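# Fit the camshaft into the engine case in time

## Task

Put the camshaft into the engine case, which sits free on the table: push its shaft fully home in the open bearing at the case's front, with its large gear engaging the small crank gear correctly timed, so that as they rotate the small gear's marked tooth lands in one of the two marked gaps on the large gear. The case must end up standing upright, and the result only counts if it stays in place without the robot holding it.

## Robot and tools

Robot: two arms, left_arm and right_arm, each with six joints and a two-finger gripper. All poses share one scene frame: origin on the tabletop midway between the arms, +x out over the table, +z up, and left_arm sits toward +y. The names say nothing about the sides of a camera image.

Joint order, used in every row and every per-joint list of a result: waist, forearm roll, wrist pitch, shoulder, wrist roll, elbow. Use only this order. Stated ranges (rad): waist -3.491 to 3.491, shoulder -3.140 to 3.140, elbow -1.187 to 4.328, forearm roll -3.316 to 3.316, wrist pitch -3.140 to 3.140, wrist roll -3.927 to 3.927. True ends may differ by up to 0.010 rad.

Row layout: one flat list of 18 numbers, each in [-1, 1], covering both arms even if one stays still. Numbers 1-6 are left_arm joint offsets, 7-9 its gripper position, force_limit and speed; numbers 10-18 repeat this for right_arm. Joint numbers are scaled: 1.0 equals 1.983 rad for waist and shoulder, 2.38 rad for elbow, 2.975 rad for forearm roll, wrist pitch and wrist roll. They are offsets, not poses.

execute_actions(actions): a list of actions; each action is a table of up to 15 rows, one row per 1/30 s step, the last row repeated to fill 15 steps (0.5 s). Joint offsets in every row count from the angles at the start of that action (for the first action, the last angles reported), not from the previous row. If any action asks a joint to pass its range end by more than 0.010 rad, that action is rejected for both arms; a malformed action, or a first action failing this check, rejects the whole call. An empty list just returns state and images.

move(target, speed, blocking): target is one 18-number row as above; its joint offsets count from the Joint positions in the latest result that lists them. All joints travel proportionally and finish together, over 0.5 to 10 s (cut off at 10 s). speed is the top rate in rad/s of the joint with the longest path, 0.01 to 2, default 0.5. Gripper numbers are sent at the start. It ignores obstacles and the other arm. blocking=false returns after 0.5 s while motion continues; until a result shows it ended, further moves and execute_actions are rejected, so call wait or stop. Result adds a line "move:" with the ending (done, off_target, moving, held, fault), limits=held or limits=none, and each arm's joint furthest from target.

wait(seconds): 0 to 10; arms hold their last command, and a running move continues (returns early when it ends). stop(): brakes a running move; braking needs room, fingers keep going. zoom_image(camera, region): camera is cam_high (504x504), cam_left_wrist or cam_right_wrist (616x616); region [x0, y0, x1, y1] in image pixels from the top-left, at most 504 by 504. finished_scene(scene): pass the current scene number; irreversible, reports success. The camshaft must stay installed after the robot lets go.

Gripper: position +1 fully open (140 mm), pads touch near -0.8, -1 closes until blocked. force_limit -1/0/+1 gives about 14/60/107 N on parts up to 40 mm wide. speed -1/0/+1 gives about 30/140/250 mm/s. To keep a gripper unchanged, resend its last three numbers; 0 is a real command. Closing pushes the fingertips about 24 mm further from the arm, so keep clearance above surfaces. Tips reach about 33 mm past the reported point when closed, 9 mm when open. To tighten a grip, raise force_limit and switch position between -1 and -0.98.

Results: the state line gives each gripper's end_effector_position (m) and end_effector_quat_wxyz in the scene frame; the point lies between closed pads, fingers along gripper +z, closing along y; accuracy drops at long reach. Joint positions (rad), Joint velocities (rad/s) and Joint targets per arm in the joint order above. object_status: 0 moving, 1 blocked while opening, 2 blocked while closing (a grip; check for this after closing), 3 reached target or pads met. position_measured is in counts: 3 open, 230 pads touching, not linear. Flange force is the outside force on the gripper, noisy, including held weight; "no reading" means no estimate. "joint sent to its limit" means a joint was driven to its end; "joint command not followed" means the clearance check altered targets. Camera calibration (pinhole/fisheye intrinsics and T_world_to_cam) is given per camera and may be off by a few degrees and millimetres; wrist cameras follow their arm's joints.

Motion limits: joint targets stay within a fixed lead of measured angles (0.805 rad waist/shoulder, 0.966 elbow, 1.21 wrist joints) and are scaled back if the gripper would jump over 70 mm, so big motions need several actions; continue unfinished ones explicitly. Speed caps 2.62/3.14/3.93 rad/s.

Avoid: pushing anything off the table; arms touching each other; pressing firm contacts (arms are stiff). A load limit hit (145 N m waist, shoulder, elbow; 36.4 N m wrist joints, held weight included) or 150 N outside force stops that arm for 10 s and skips the rest of the call. Faster moves and targets deeper past contact hit harder. MOTOR HOT warns before an OVER-TEMPERATURE FAULT brake. Held parts may get brief tugs and loose items may get nudged. Keep the engine case upright and avoid drops, slips and slams.

Each tool is called after ">>>" as name(argument=value, ...) on one line, values as JSON.

## Session

>>> execute_actions(actions=[])

Scene clock: 0.00 s.
left_arm: end_effector_position=(+0.4890, +0.7139, +0.1613) position_measured=3 object_status=3 end_effector_quat_wxyz=(+0.088, -0.446, +0.640, +0.620) | right_arm: end_effector_position=(+0.3186, -0.5017, +0.3739) position_measured=3 object_status=3 end_effector_quat_wxyz=(+0.518, -0.272, +0.794, +0.166)
Joint names: [waist, forearm roll, wrist pitch, shoulder, wrist roll, elbow]
Joint positions: left_arm=[ 0.382 -1.263 -1.735  0.635 -0.378  0.248] | right_arm=[-0.971 -1.169 -1.82  -0.267 -0.018 -0.132]
Joint velocities: left_arm=[ 0.001  0.     0.    -0.001 -0.     0.001] | right_arm=[-0.    -0.001  0.     0.    -0.     0.   ]
Flange force (N, the push that the arm receives, along the gripper's own x y z axes): no reading
Joint targets: left_arm=[0.382 -1.263 -1.735 0.635 -0.378 0.248] | right_arm=[-0.971 -1.169 -1.820 -0.267 -0.018 -0.132]
camera_calibration (this result's frames):
cam_left_wrist: T_world_to_cam=[[-0.753282, -0.247479, 0.609361, 0.448055], [0.62993, -0.00510506, 0.776636, -0.434359], [-0.18909, 0.96888, 0.15974, -0.445715], [0, 0, 0, 1]] pos_world=[0.526847, 0.540511, 0.13551]
cam_right_wrist: T_world_to_cam=[[-0.663709, 0.735893, -0.133983, 0.624095], [0.0365043, 0.210777, 0.976852, -0.249335], [0.7471, 0.643455, -0.166758, 0.33683], [0, 0, 0, 1]] pos_world=[0.171674, -0.623448, 0.383351]

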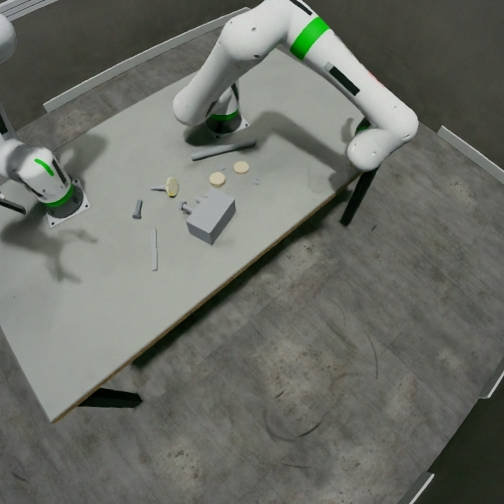

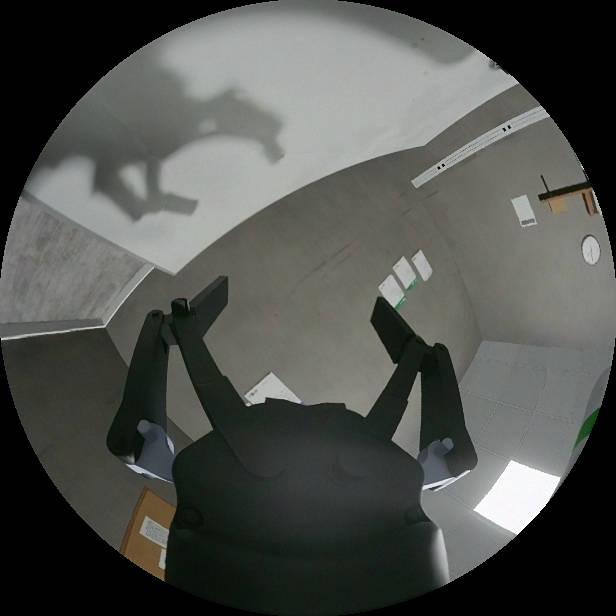

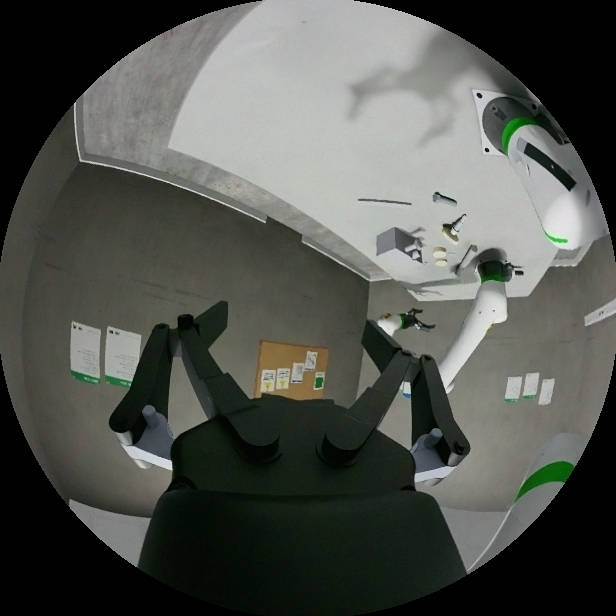

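>>> move(target=[-0.33,0.4245,0.045,-0.272,0.282,-0.052,1,0,0,0,0,0,0,0,0,1,0,0], speed=0.8)

Scene clock: 3.47 s.
left_arm: end_effector_position=(+0.4157, +0.0028, +0.2489) position_measured=3 object_status=3 end_effector_quat_wxyz=(+0.000, +0.707, -0.707, -0.001) | right_arm: end_effector_position=(+0.3186, -0.5017, +0.3739) position_measured=3 object_status=3 end_effector_quat_wxyz=(+0.518, -0.272, +0.794, +0.166)
Joint names: [waist, forearm roll, wrist pitch, shoulder, wrist roll, elbow]
Joint positions: left_arm=[-0.273  0.    -1.602  0.096  0.461  0.125] | right_arm=[-0.971 -1.169 -1.82  -0.267 -0.018 -0.132]
Joint velocities: left_arm=[-0.002 -0.    -0.002  0.001  0.    -0.002] | right_arm=[ 0.     0.001  0.001 -0.     0.001 -0.   ]
Flange force (N, the push that the arm receives, along the gripper's own x y z axes): left_arm=[-2.5 2.6 6.0] | right_arm=[-1.0 -3.9 -2.2]
Joint targets: left_arm=[-0.273 0.000 -1.602 0.096 0.461 0.125] | right_arm=[-0.971 -1.169 -1.820 -0.267 -0.018 -0.132]
move: done; limits=none; left_arm: farthest joint: the waist, 0.000 radians from its target (0.654 radians at the start); right_arm: farthest joint: the waist, 0.000 radians from its target (0.000 radians at the start)
camera_calibration (this result's frames):
cam_left_wrist: T_world_to_cam=[[-0.98859, -0.149594, 0.0176692, 0.408236], [-0.125791, 0.88438, 0.449498, -0.0667785], [-0.0828684, 0.442147, -0.893106, 0.434819], [0, 0, 0, 1]] pos_world=[0.431211, -0.0721266, 0.411143]
cam_right_wrist: T_world_to_cam=[[-0.663709, 0.735893, -0.133983, 0.624094], [0.0365045, 0.210777, 0.976852, -0.249335], [0.7471, 0.643455, -0.166758, 0.33683], [0, 0, 0, 1]] pos_world=[0.171673, -0.623448, 0.383351]

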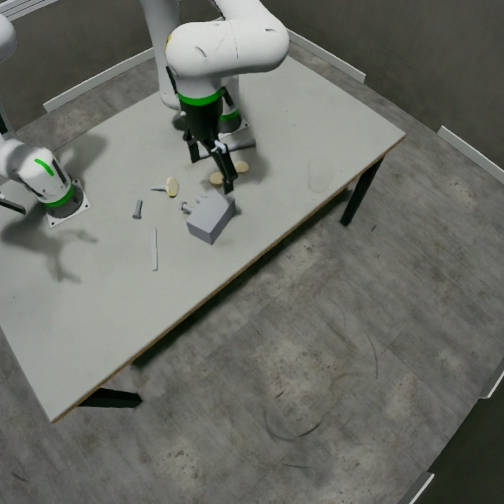

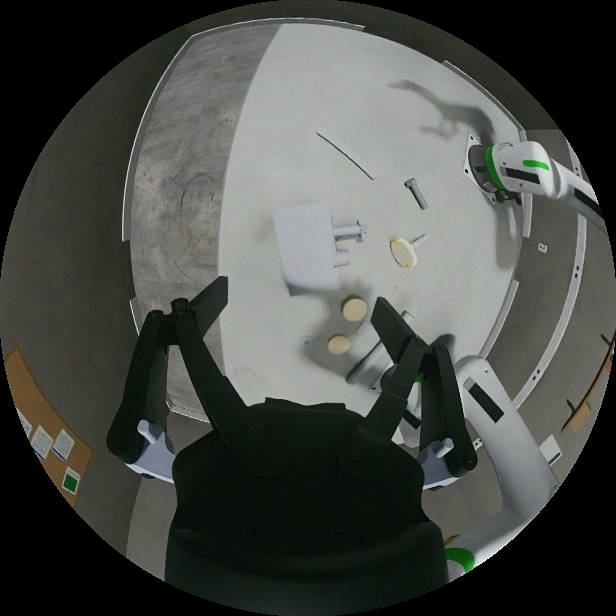

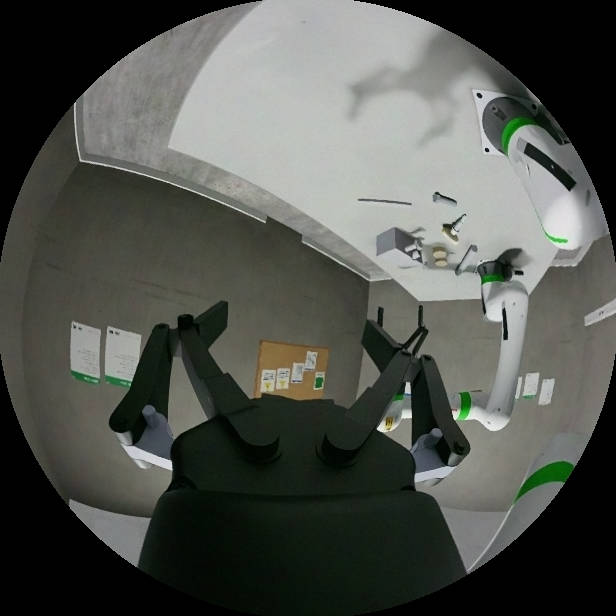

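>>> move(target=[-0.021,0,0.088,0.036,0.1015,-0.08,0.7,0,0,0,0,0,0,0,0,1,0,0], speed=0.4)

Scene clock: 4.83 s.
left_arm: end_effector_position=(+0.4172, -0.0205, +0.1334) position_measured=41 object_status=3 end_effector_quat_wxyz=(+0.000, +0.793, -0.610, -0.001) | right_arm: end_effector_position=(+0.3186, -0.5017, +0.3739) position_measured=3 object_status=3 end_effector_quat_wxyz=(+0.518, -0.272, +0.794, +0.166)
Joint names: [waist, forearm roll, wrist pitch, shoulder, wrist roll, elbow]
Joint positions: left_arm=[-0.314  0.    -1.34   0.167  0.763 -0.066] | right_arm=[-0.971 -1.169 -1.82  -0.267 -0.018 -0.132]
Joint velocities: left_arm=[-0.    -0.    -0.001  0.001  0.     0.002] | right_arm=[-0.    -0.002  0.001  0.    -0.001 -0.   ]
Flange force (N, the push that the arm receives, along the gripper's own x y z axes): left_arm=[-6.2 -0.3 7.1] | right_arm=[-0.4 -0.8 -1.7]
Joint targets: left_arm=[-0.314 0.000 -1.340 0.167 0.763 -0.066] | right_arm=[-0.971 -1.169 -1.820 -0.267 -0.018 -0.132]
move: done; limits=none; left_arm: farthest joint: the waist, 0.000 radians from its target (0.042 radians at the start); right_arm: farthest joint: the waist, 0.000 radians from its target (0.000 radians at the start)
camera_calibration (this result's frames):
cam_left_wrist: T_world_to_cam=[[-0.916754, -0.399076, 0.0173319, 0.373262], [-0.349293, 0.821932, 0.449914, 0.0978067], [-0.193796, 0.406407, -0.892904, 0.387601], [0, 0, 0, 1]] pos_world=[0.451468, -0.0889543, 0.295616]
cam_right_wrist: T_world_to_cam=[[-0.663709, 0.735893, -0.133982, 0.624094], [0.0365046, 0.210777, 0.976852, -0.249335], [0.747099, 0.643455, -0.166758, 0.33683], [0, 0, 0, 1]] pos_world=[0.171673, -0.623448, 0.383351]

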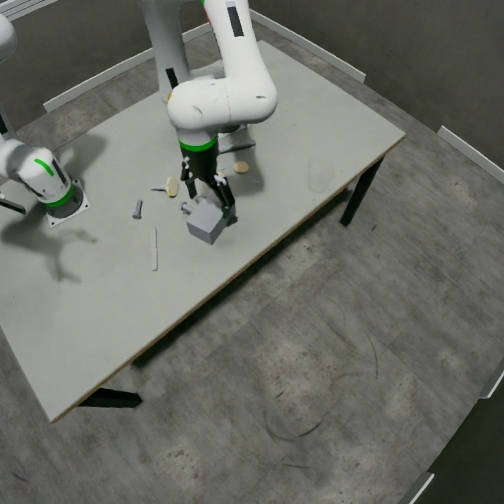

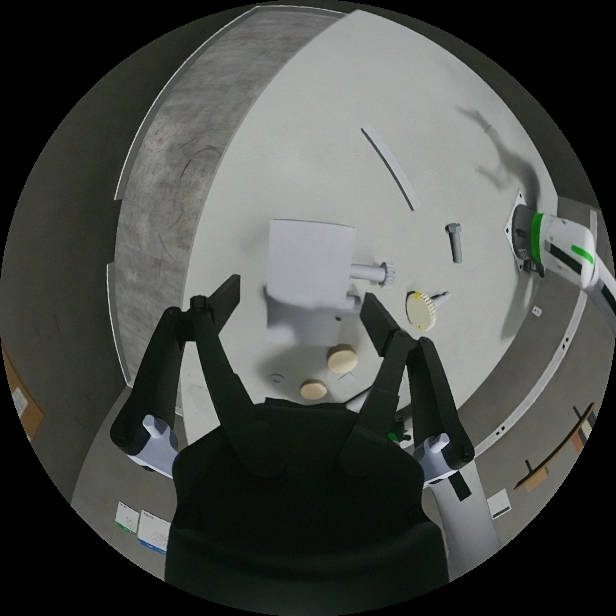

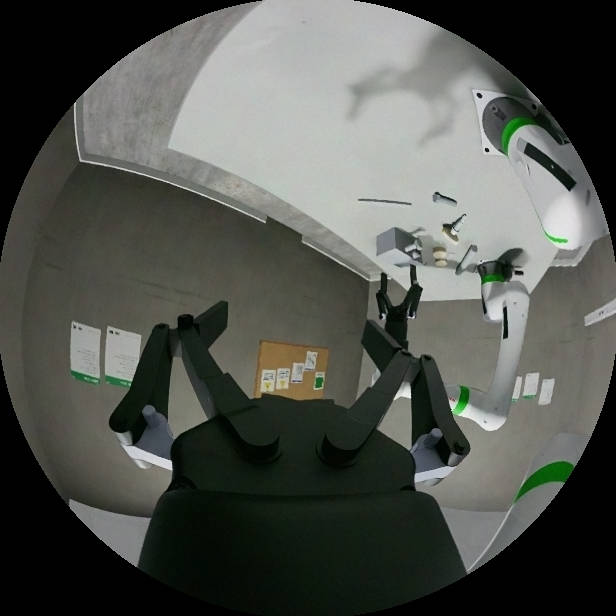

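>>> move(target=[0,0,0.0275,0.014,-0.01,-0.0225,0.7,0,0,0,0,0,0,0,0,1,0,0], speed=0.08)

>>> move(target=[0,0,0,0,0,0,-1,0,-0.5,0,0,0,0,0,0,1,0,0])

Scene clock: 6.50 s.
left_arm: end_effector_position=(+0.4189, -0.0214, +0.0977) position_measured=41 object_status=3 end_effector_quat_wxyz=(+0.000, +0.783, -0.621, -0.001) | right_arm: end_effector_position=(+0.3186, -0.5017, +0.3739) position_measured=3 object_status=3 end_effector_quat_wxyz=(+0.518, -0.272, +0.794, +0.166)
Joint names: [waist, forearm roll, wrist pitch, shoulder, wrist roll, elbow]
Joint positions: left_arm=[-0.314  0.    -1.258  0.195  0.733 -0.119] | right_arm=[-0.971 -1.169 -1.82  -0.267 -0.018 -0.132]
Joint velocities: left_arm=[ 0.001  0.    -0.     0.     0.     0.001] | right_arm=[-0.     0.002 -0.001 -0.     0.001 -0.   ]
Flange force (N, the push that the arm receives, along the gripper's own x y z axes): left_arm=[-8.5 3.0 7.6] | right_arm=[0.1 -0.7 -3.0]
Joint targets: left_arm=[-0.314 0.000 -1.258 0.195 0.733 -0.119] | right_arm=[-0.971 -1.169 -1.820 -0.267 -0.018 -0.132]
move: done; limits=none; left_arm: farthest joint: the waist, 0.000 radians from its target (0.000 radians at the start); right_arm: farthest joint: the waist, 0.000 radians from its target (0.000 radians at the start)
camera_calibration (this result's frames):
cam_left_wrist: T_world_to_cam=[[-0.928232, -0.371615, 0.0169773, 0.380507], [-0.324892, 0.832064, 0.449572, 0.105236], [-0.181194, 0.411792, -0.893083, 0.351267], [0, 0, 0, 1]] pos_world=[0.451037, -0.0908096, 0.25994]
cam_right_wrist: T_world_to_cam=[[-0.663709, 0.735893, -0.133982, 0.624094], [0.0365047, 0.210777, 0.976852, -0.249335], [0.747099, 0.643455, -0.166758, 0.33683], [0, 0, 0, 1]] pos_world=[0.171673, -0.623448, 0.383351]

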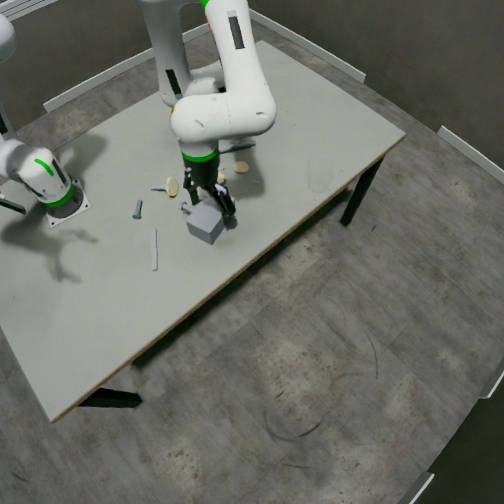

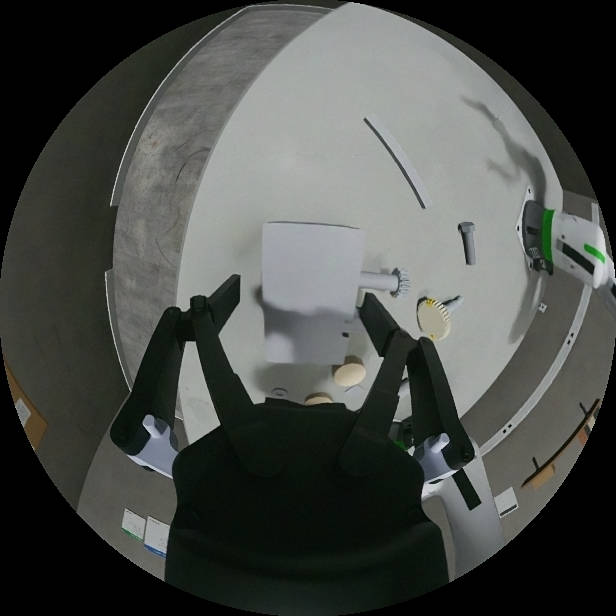

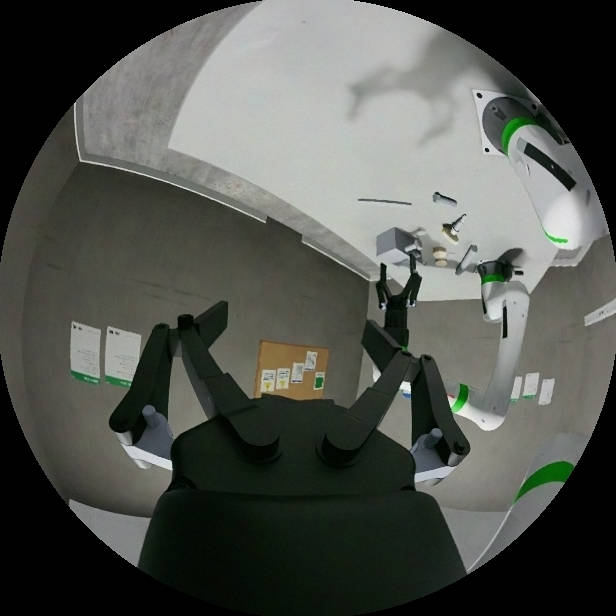

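Scene clock: 7.10 s.
left_arm: end_effector_position=(+0.4189, -0.0215, +0.0977) position_measured=93 object_status=0 end_effector_quat_wxyz=(+0.000, +0.783, -0.621, -0.001) | right_arm: end_effector_position=(+0.3186, -0.5017, +0.3739) position_measured=3 object_status=3 end_effector_quat_wxyz=(+0.518, -0.272, +0.794, +0.166)
Joint names: [waist, forearm roll, wrist pitch, shoulder, wrist roll, elbow]
Joint positions: left_arm=[-0.314  0.    -1.258  0.195  0.733 -0.119] | right_arm=[-0.971 -1.169 -1.82  -0.267 -0.018 -0.132]
Joint velocities: left_arm=[-0.    -0.001  0.    -0.     0.    -0.   ] | right_arm=[ 0.    -0.    -0.001  0.     0.     0.   ]
Flange force (N, the push that the arm receives, along the gripper's own x y z axes): left_arm=[-18.6 7.2 -40.8] | right_arm=[-0.5 -1.6 -1.0]
Joint targets: left_arm=[-0.314 0.000 -1.258 0.195 0.733 -0.119] | right_arm=[-0.971 -1.169 -1.820 -0.267 -0.018 -0.132]
move: done; limits=none; left_arm: farthest joint: the waist, 0.000 radians from its target (0.000 radians at the start); right_arm: farthest joint: the waist, 0.000 radians from its target (0.000 radians at the start)
camera_calibration (this result's frames):
cam_left_wrist: T_world_to_cam=[[-0.928252, -0.371562, 0.0170142, 0.380465], [-0.324854, 0.832145, 0.449449, 0.105288], [-0.181157, 0.411675, -0.893144, 0.351318], [0, 0, 0, 1]] pos_world=[0.451014, -0.0908771, 0.259982]
cam_right_wrist: T_world_to_cam=[[-0.663709, 0.735893, -0.133982, 0.624094], [0.0365046, 0.210777, 0.976852, -0.249336], [0.747099, 0.643455, -0.166758, 0.33683], [0, 0, 0, 1]] pos_world=[0.171673, -0.623448, 0.383351]

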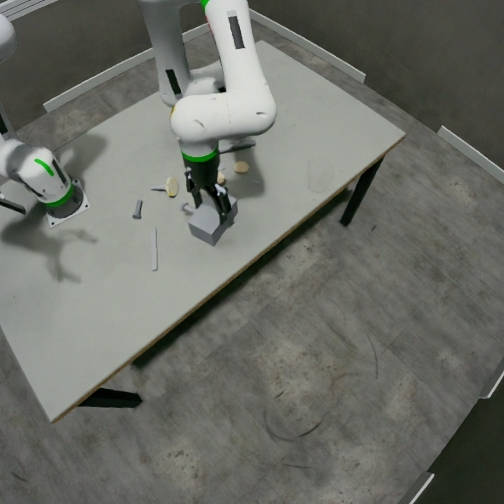

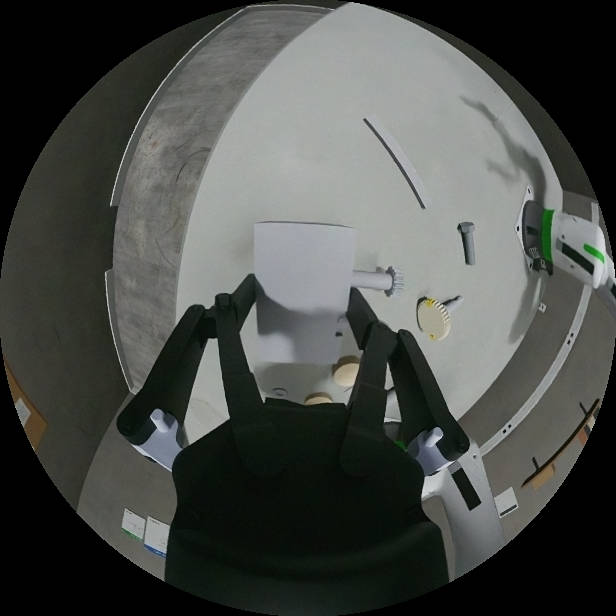

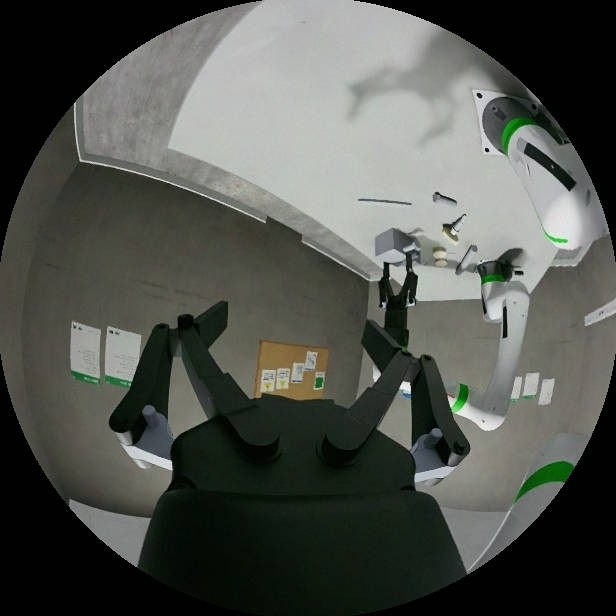

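>>> move(target=[0,0,-0.002,0,0,0.0025,-1,0,-0.5,0,0,0,0,0,0,1,0,0], speed=0.02)

>>> move(target=[0,0,-0.006,0.0403,0.37,0.041,-1,0,-0.5,0,0,0,0,0,0,1,0,0], speed=0.4)

Scene clock: 8.10 s.
left_arm: end_effector_position=(+0.4196, -0.0218, +0.1001) position_measured=94 object_status=2 end_effector_quat_wxyz=(+0.000, +0.783, -0.621, -0.001) | right_arm: end_effector_position=(+0.3186, -0.5017, +0.3739) position_measured=3 object_status=3 end_effector_quat_wxyz=(+0.518, -0.272, +0.794, +0.166)
Joint names: [waist, forearm roll, wrist pitch, shoulder, wrist roll, elbow]
Joint positions: left_arm=[-0.314  0.    -1.264  0.195  0.733 -0.113] | right_arm=[-0.971 -1.169 -1.82  -0.267 -0.018 -0.132]
Joint velocities: left_arm=[ 0.002  0.001  0.    -0.001  0.    -0.001] | right_arm=[ 0.001 -0.001  0.001  0.    -0.001  0.   ]
Flange force (N, the push that the arm receives, along the gripper's own x y z axes): left_arm=[-6.8 -2.3 27.5] | right_arm=[-1.5 -2.6 -3.6]
Joint targets: left_arm=[-0.314 0.000 -1.264 0.195 0.733 -0.113] | right_arm=[-0.971 -1.169 -1.820 -0.267 -0.018 -0.132]
move: done; limits=none; left_arm: farthest joint: the waist, 0.000 radians from its target (0.000 radians at the start); right_arm: farthest joint: the waist, 0.000 radians from its target (0.000 radians at the start)
camera_calibration (this result's frames):
cam_left_wrist: T_world_to_cam=[[-0.928232, -0.371608, 0.0171009, 0.380936], [-0.324825, 0.832064, 0.449621, 0.10471], [-0.181312, 0.411798, -0.893056, 0.353717], [0, 0, 0, 1]] pos_world=[0.451743, -0.0912259, 0.262295]
cam_right_wrist: T_world_to_cam=[[-0.663709, 0.735893, -0.133982, 0.624094], [0.0365047, 0.210777, 0.976852, -0.249335], [0.747099, 0.643455, -0.166758, 0.33683], [0, 0, 0, 1]] pos_world=[0.171673, -0.623448, 0.383351]

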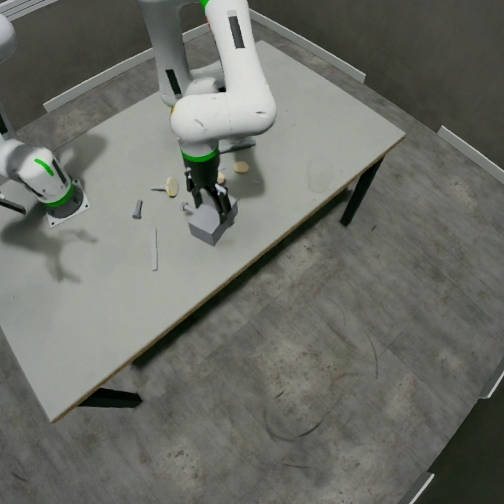

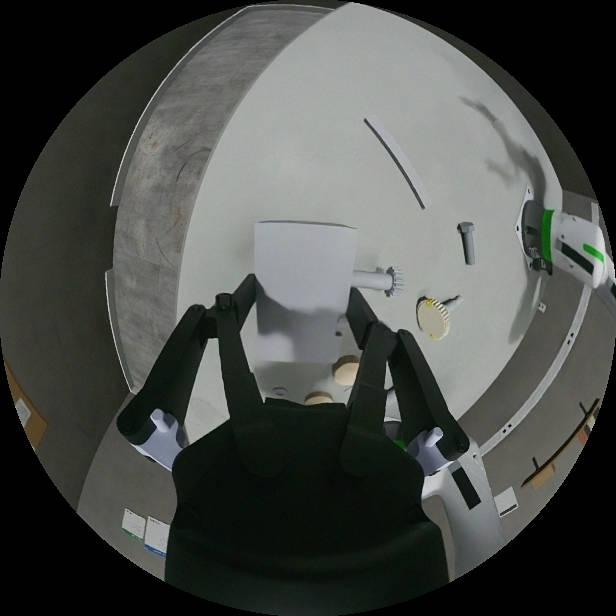

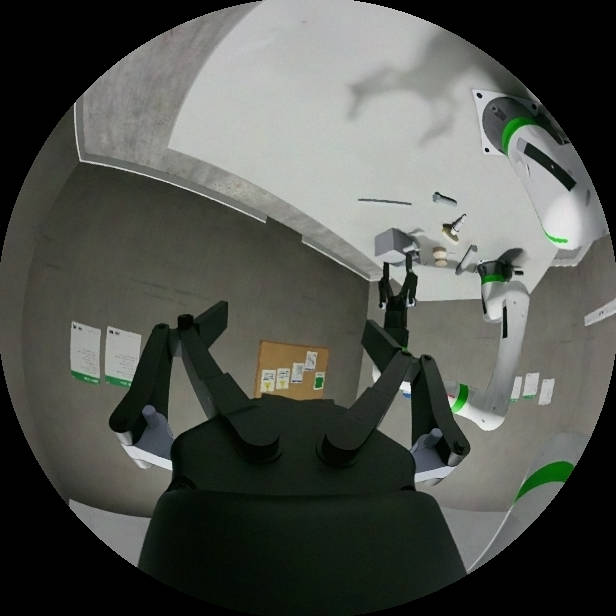

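Scene clock: 11.20 s.
left_arm: end_effector_position=(+0.4494, -0.0382, +0.0997) position_measured=94 object_status=2 end_effector_quat_wxyz=(-0.000, +0.993, -0.120, -0.001) | right_arm: end_effector_position=(+0.3186, -0.5017, +0.3739) position_measured=3 object_status=3 end_effector_quat_wxyz=(+0.518, -0.272, +0.794, +0.166)
Joint names: [waist, forearm roll, wrist pitch, shoulder, wrist roll, elbow]
Joint positions: left_arm=[-0.314  0.    -1.282  0.275  1.834 -0.016] | right_arm=[-0.971 -1.169 -1.82  -0.267 -0.018 -0.132]
Joint velocities: left_arm=[ 0.001  0.    -0.001  0.001  0.     0.001] | right_arm=[ 0.    -0.001  0.001 -0.     0.     0.   ]
Flange force (N, the push that the arm receives, along the gripper's own x y z axes): left_arm=[-5.9 -7.4 25.1] | right_arm=[-0.9 -4.0 -2.6]
Joint targets: left_arm=[-0.314 0.000 -1.282 0.275 1.834 -0.016] | right_arm=[-0.971 -1.169 -1.820 -0.267 -0.018 -0.132]
move: done; limits=none; left_arm: farthest joint: the waist, 0.000 radians from its target (0.000 radians at the start); right_arm: farthest joint: the waist, 0.000 radians from its target (0.000 radians at the start)
camera_calibration (this result's frames):
cam_left_wrist: T_world_to_cam=[[-0.0891312, -0.995903, 0.0152475, 0.00173892], [-0.888694, 0.0864301, 0.450282, 0.353039], [-0.449755, 0.0265838, -0.892756, 0.471415], [0, 0, 0, 1]] pos_world=[0.52592, -0.0413134, 0.261865]
cam_right_wrist: T_world_to_cam=[[-0.663709, 0.735893, -0.133982, 0.624094], [0.0365048, 0.210777, 0.976852, -0.249335], [0.747099, 0.643455, -0.166758, 0.33683], [0, 0, 0, 1]] pos_world=[0.171673, -0.623448, 0.383351]

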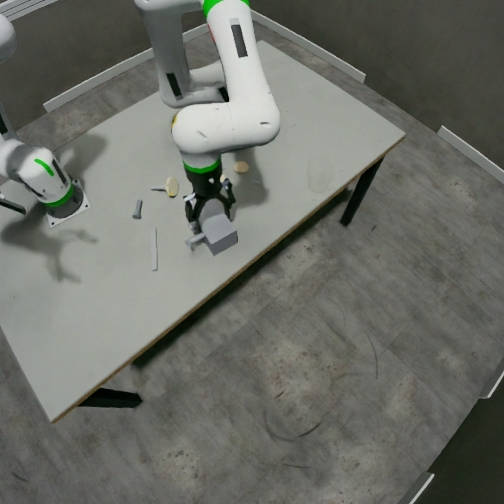

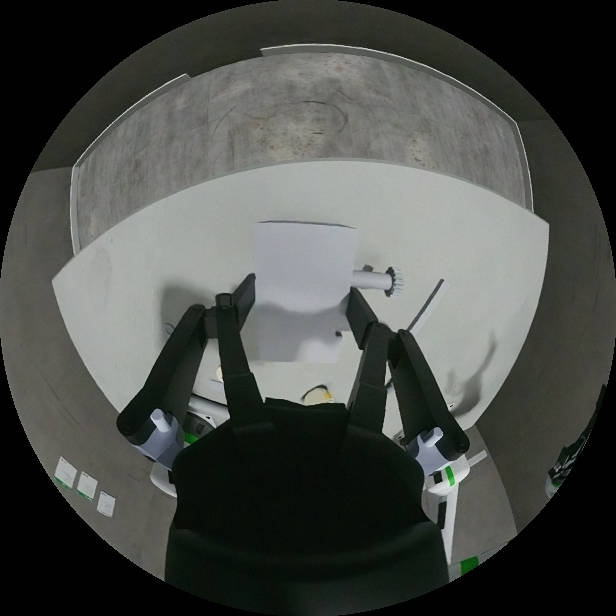

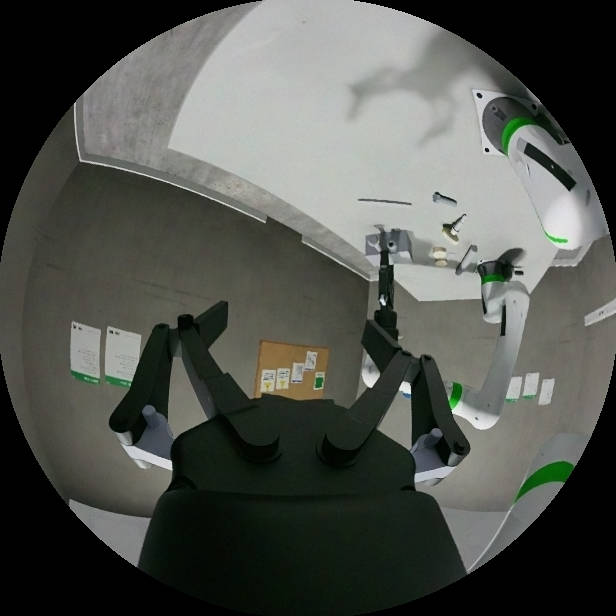

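>>> move(target=[0,0,0.0015,0,-0.03,-0.002,-1,0,-0.5,0,0,0,0,0,0,1,0,0], speed=0.1)

>>> move(target=[0,0,0,0,0,0,0.7,0,0,0,0,0,0,0,0,1,0,0])

>>> move(target=[0,0,-0.07,-0.03,0,0.06,0.7,0,0,0,0,0,0,0,0,1,0,0], speed=0.3)

Scene clock: 12.57 s.
left_arm: end_effector_position=(+0.4488, -0.0379, +0.0978) position_measured=94 object_status=2 end_effector_quat_wxyz=(-0.000, +0.986, -0.164, -0.001) | right_arm: end_effector_position=(+0.3186, -0.5017, +0.3739) position_measured=3 object_status=3 end_effector_quat_wxyz=(+0.518, -0.272, +0.794, +0.166)
Joint names: [waist, forearm roll, wrist pitch, shoulder, wrist roll, elbow]
Joint positions: left_arm=[-0.314  0.    -1.277  0.275  1.745 -0.021] | right_arm=[-0.971 -1.169 -1.82  -0.267 -0.018 -0.132]
Joint velocities: left_arm=[ 0.     0.001 -0.001  0.    -0.001  0.   ] | right_arm=[ 0.     0.001  0.002 -0.    -0.     0.   ]
Flange force (N, the push that the arm receives, along the gripper's own x y z axes): left_arm=[-2.1 -2.6 -40.2] | right_arm=[-1.2 -2.8 -2.3]
Joint targets: left_arm=[-0.314 0.000 -1.277 0.275 1.745 -0.021] | right_arm=[-0.971 -1.169 -1.820 -0.267 -0.018 -0.132]
move: done; limits=none; left_arm: farthest joint: the waist, 0.000 radians from its target (0.000 radians at the start); right_arm: farthest joint: the waist, 0.000 radians from its target (0.000 radians at the start)
camera_calibration (this result's frames):
cam_left_wrist: T_world_to_cam=[[-0.177521, -0.983997, 0.0153584, 0.0421462], [-0.877338, 0.16531, 0.450501, 0.351224], [-0.445831, 0.0664987, -0.892644, 0.469161], [0, 0, 0, 1]] pos_world=[0.52479, -0.0477877, 0.259919]
cam_right_wrist: T_world_to_cam=[[-0.663709, 0.735893, -0.133982, 0.624094], [0.0365047, 0.210777, 0.976852, -0.249336], [0.747099, 0.643455, -0.166758, 0.33683], [0, 0, 0, 1]] pos_world=[0.171673, -0.623448, 0.383351]

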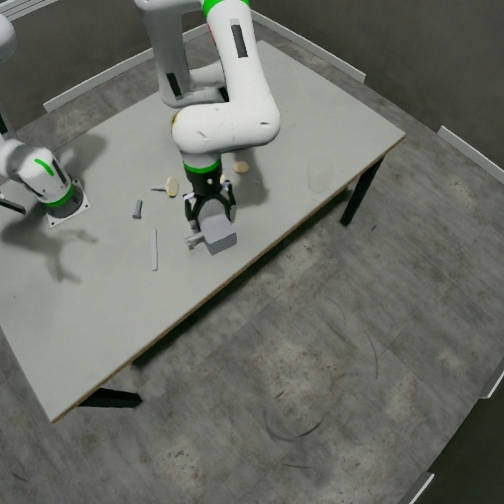

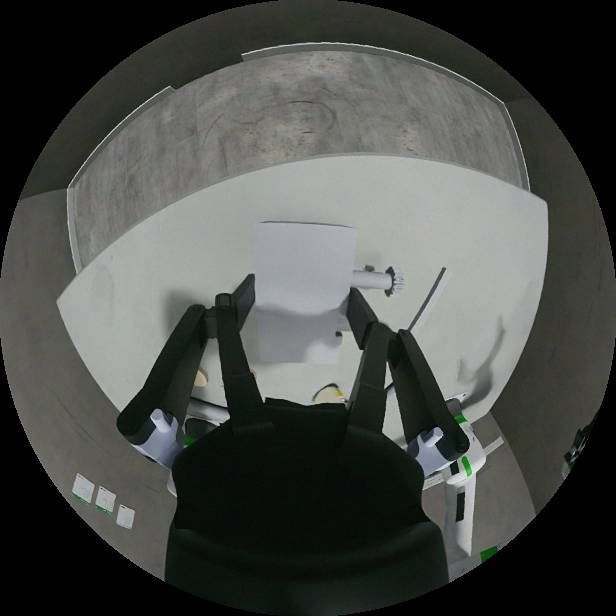

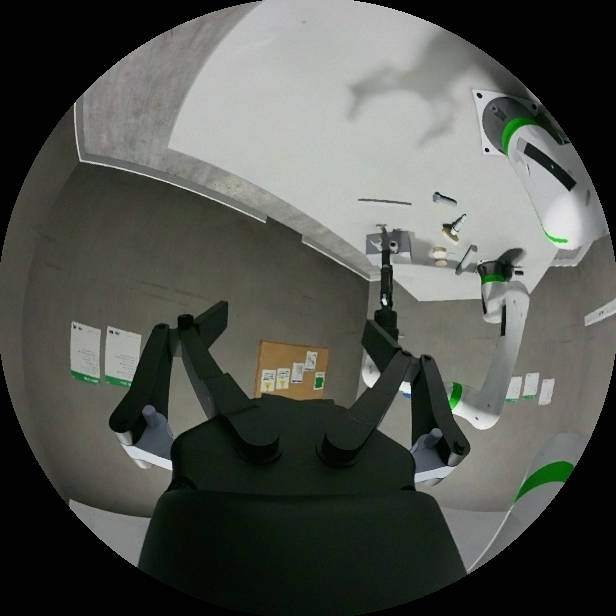

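Scene clock: 13.07 s.
left_arm: end_effector_position=(+0.4488, -0.0379, +0.0977) position_measured=41 object_status=3 end_effector_quat_wxyz=(-0.000, +0.986, -0.164, -0.001) | right_arm: end_effector_position=(+0.3186, -0.5017, +0.3739) position_measured=3 object_status=3 end_effector_quat_wxyz=(+0.518, -0.272, +0.794, +0.166)
Joint names: [waist, forearm roll, wrist pitch, shoulder, wrist roll, elbow]
Joint positions: left_arm=[-0.314  0.    -1.277  0.275  1.745 -0.021] | right_arm=[-0.971 -1.169 -1.82  -0.267 -0.018 -0.132]
Joint velocities: left_arm=[ 0.002  0.    -0.002 -0.     0.     0.001] | right_arm=[-0.001  0.002 -0.    -0.     0.    -0.   ]
Flange force (N, the push that the arm receives, along the gripper's own x y z axes): left_arm=[-1.0 -2.1 4.0] | right_arm=[-1.2 -3.0 -2.9]
Joint targets: left_arm=[-0.314 0.000 -1.277 0.275 1.745 -0.021] | right_arm=[-0.971 -1.169 -1.820 -0.267 -0.018 -0.132]
move: done; limits=none; left_arm: farthest joint: the waist, 0.000 radians from its target (0.000 radians at the start); right_arm: farthest joint: the waist, 0.000 radians from its target (0.000 radians at the start)
camera_calibration (this result's frames):
cam_left_wrist: T_world_to_cam=[[-0.177722, -0.983961, 0.0153395, 0.0422425], [-0.87728, 0.165478, 0.450552, 0.351208], [-0.445864, 0.0666162, -0.892618, 0.469147], [0, 0, 0, 1]] pos_world=[0.524791, -0.0478049, 0.259884]
cam_right_wrist: T_world_to_cam=[[-0.663709, 0.735893, -0.133982, 0.624094], [0.0365046, 0.210777, 0.976852, -0.249335], [0.747099, 0.643455, -0.166758, 0.33683], [0, 0, 0, 1]] pos_world=[0.171673, -0.623448, 0.383351]

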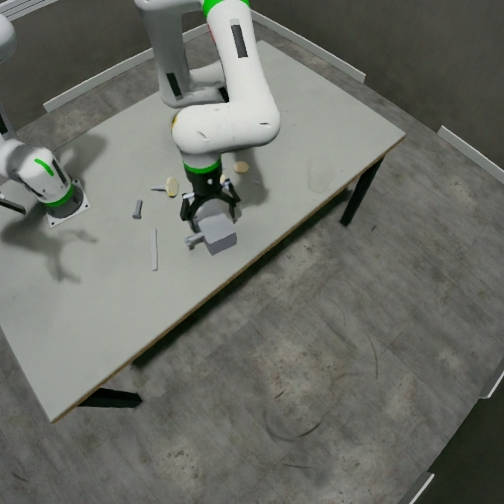

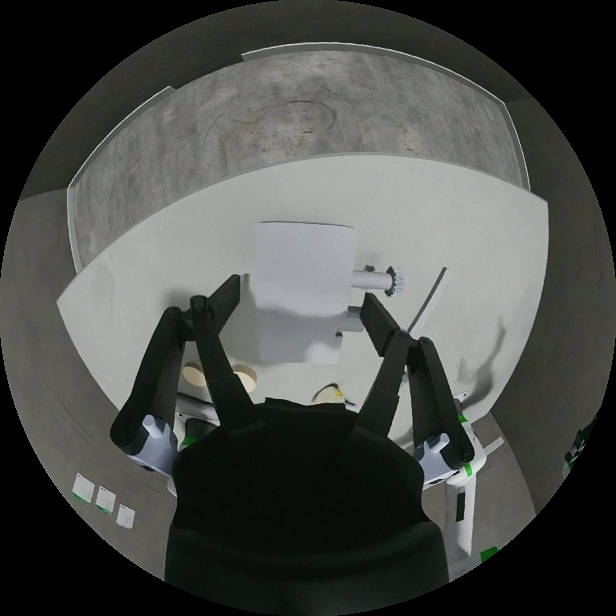

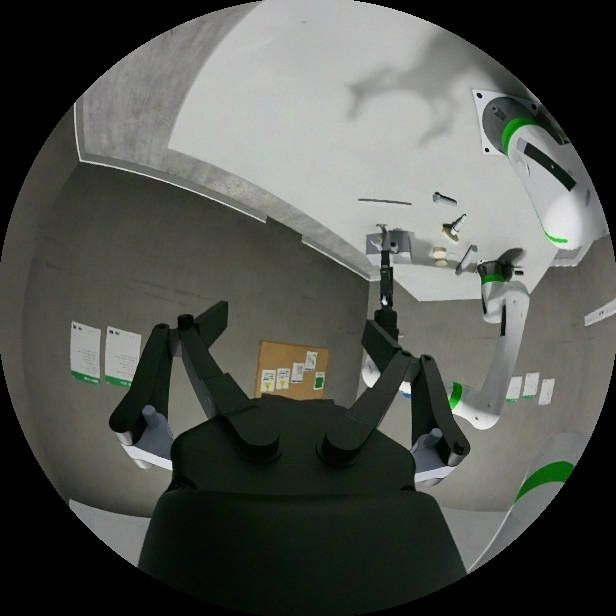

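Scene clock: 14.10 s.
left_arm: end_effector_position=(+0.4409, -0.0336, +0.1889) position_measured=41 object_status=3 end_effector_quat_wxyz=(-0.001, +0.986, -0.164, -0.004) | right_arm: end_effector_position=(+0.3186, -0.5017, +0.3739) position_measured=3 object_status=3 end_effector_quat_wxyz=(+0.518, -0.272, +0.794, +0.166)
Joint names: [waist, forearm roll, wrist pitch, shoulder, wrist roll, elbow]
Joint positions: left_arm=[-0.314  0.    -1.485  0.216  1.745  0.122] | right_arm=[-0.971 -1.169 -1.82  -0.267 -0.018 -0.132]
Joint velocities: left_arm=[ 0.001  0.001 -0.001 -0.001  0.     0.003] | right_arm=[-0.001 -0.001 -0.001 -0.     0.001  0.   ]
Flange force (N, the push that the arm receives, along the gripper's own x y z axes): left_arm=[-6.0 -5.4 8.0] | right_arm=[-0.5 -1.3 -3.5]
Joint targets: left_arm=[-0.314 0.000 -1.485 0.216 1.745 0.122] | right_arm=[-0.971 -1.169 -1.820 -0.267 -0.018 -0.132]
move: done; limits=none; left_arm: farthest joint: the waist, 0.000 radians from its target (0.000 radians at the start); right_arm: farthest joint: the waist, 0.000 radians from its target (0.000 radians at the start)
camera_calibration (this result's frames):
cam_left_wrist: T_world_to_cam=[[-0.17771, -0.983991, 0.0134617, 0.0440599], [-0.874918, 0.164244, 0.455569, 0.300477], [-0.450486, 0.0691811, -0.890099, 0.548359], [0, 0, 0, 1]] pos_world=[0.51775, -0.0439329, 0.350613]
cam_right_wrist: T_world_to_cam=[[-0.663709, 0.735893, -0.133983, 0.624094], [0.0365044, 0.210777, 0.976852, -0.249335], [0.747099, 0.643455, -0.166758, 0.33683], [0, 0, 0, 1]] pos_world=[0.171673, -0.623448, 0.383351]

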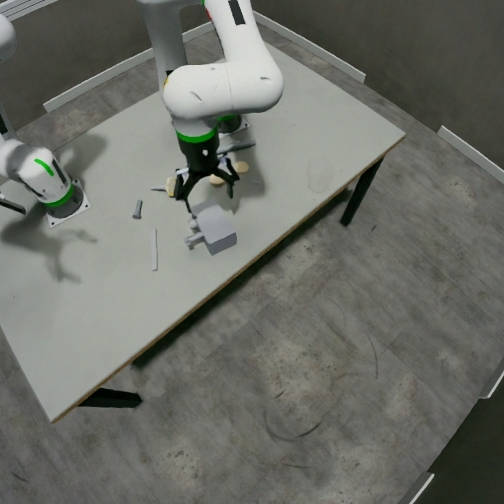

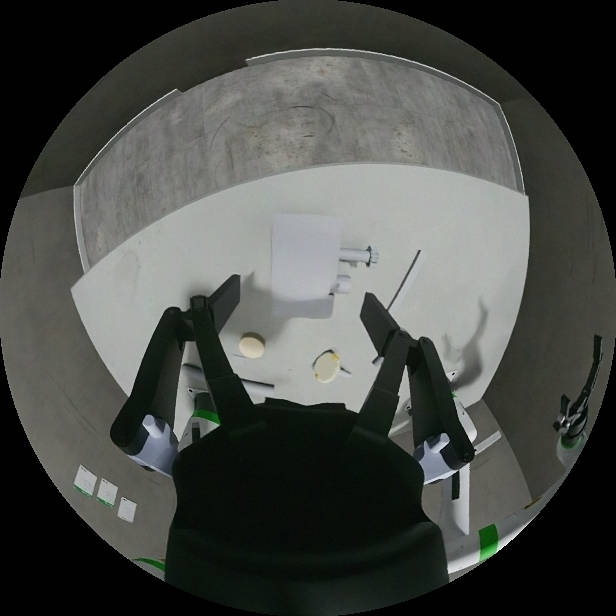

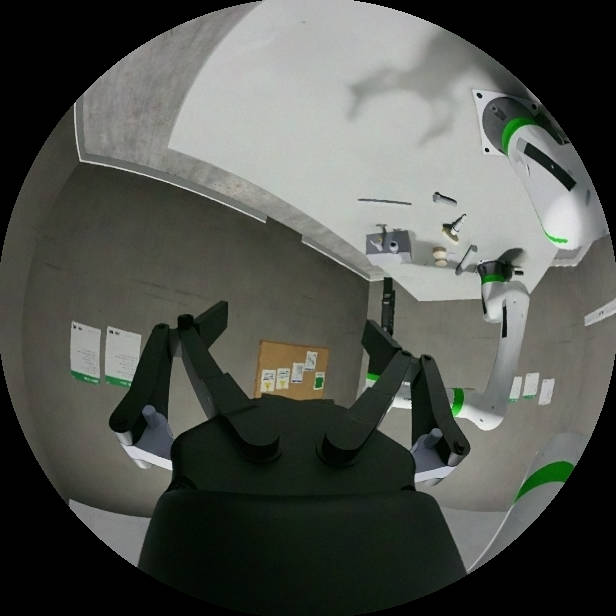

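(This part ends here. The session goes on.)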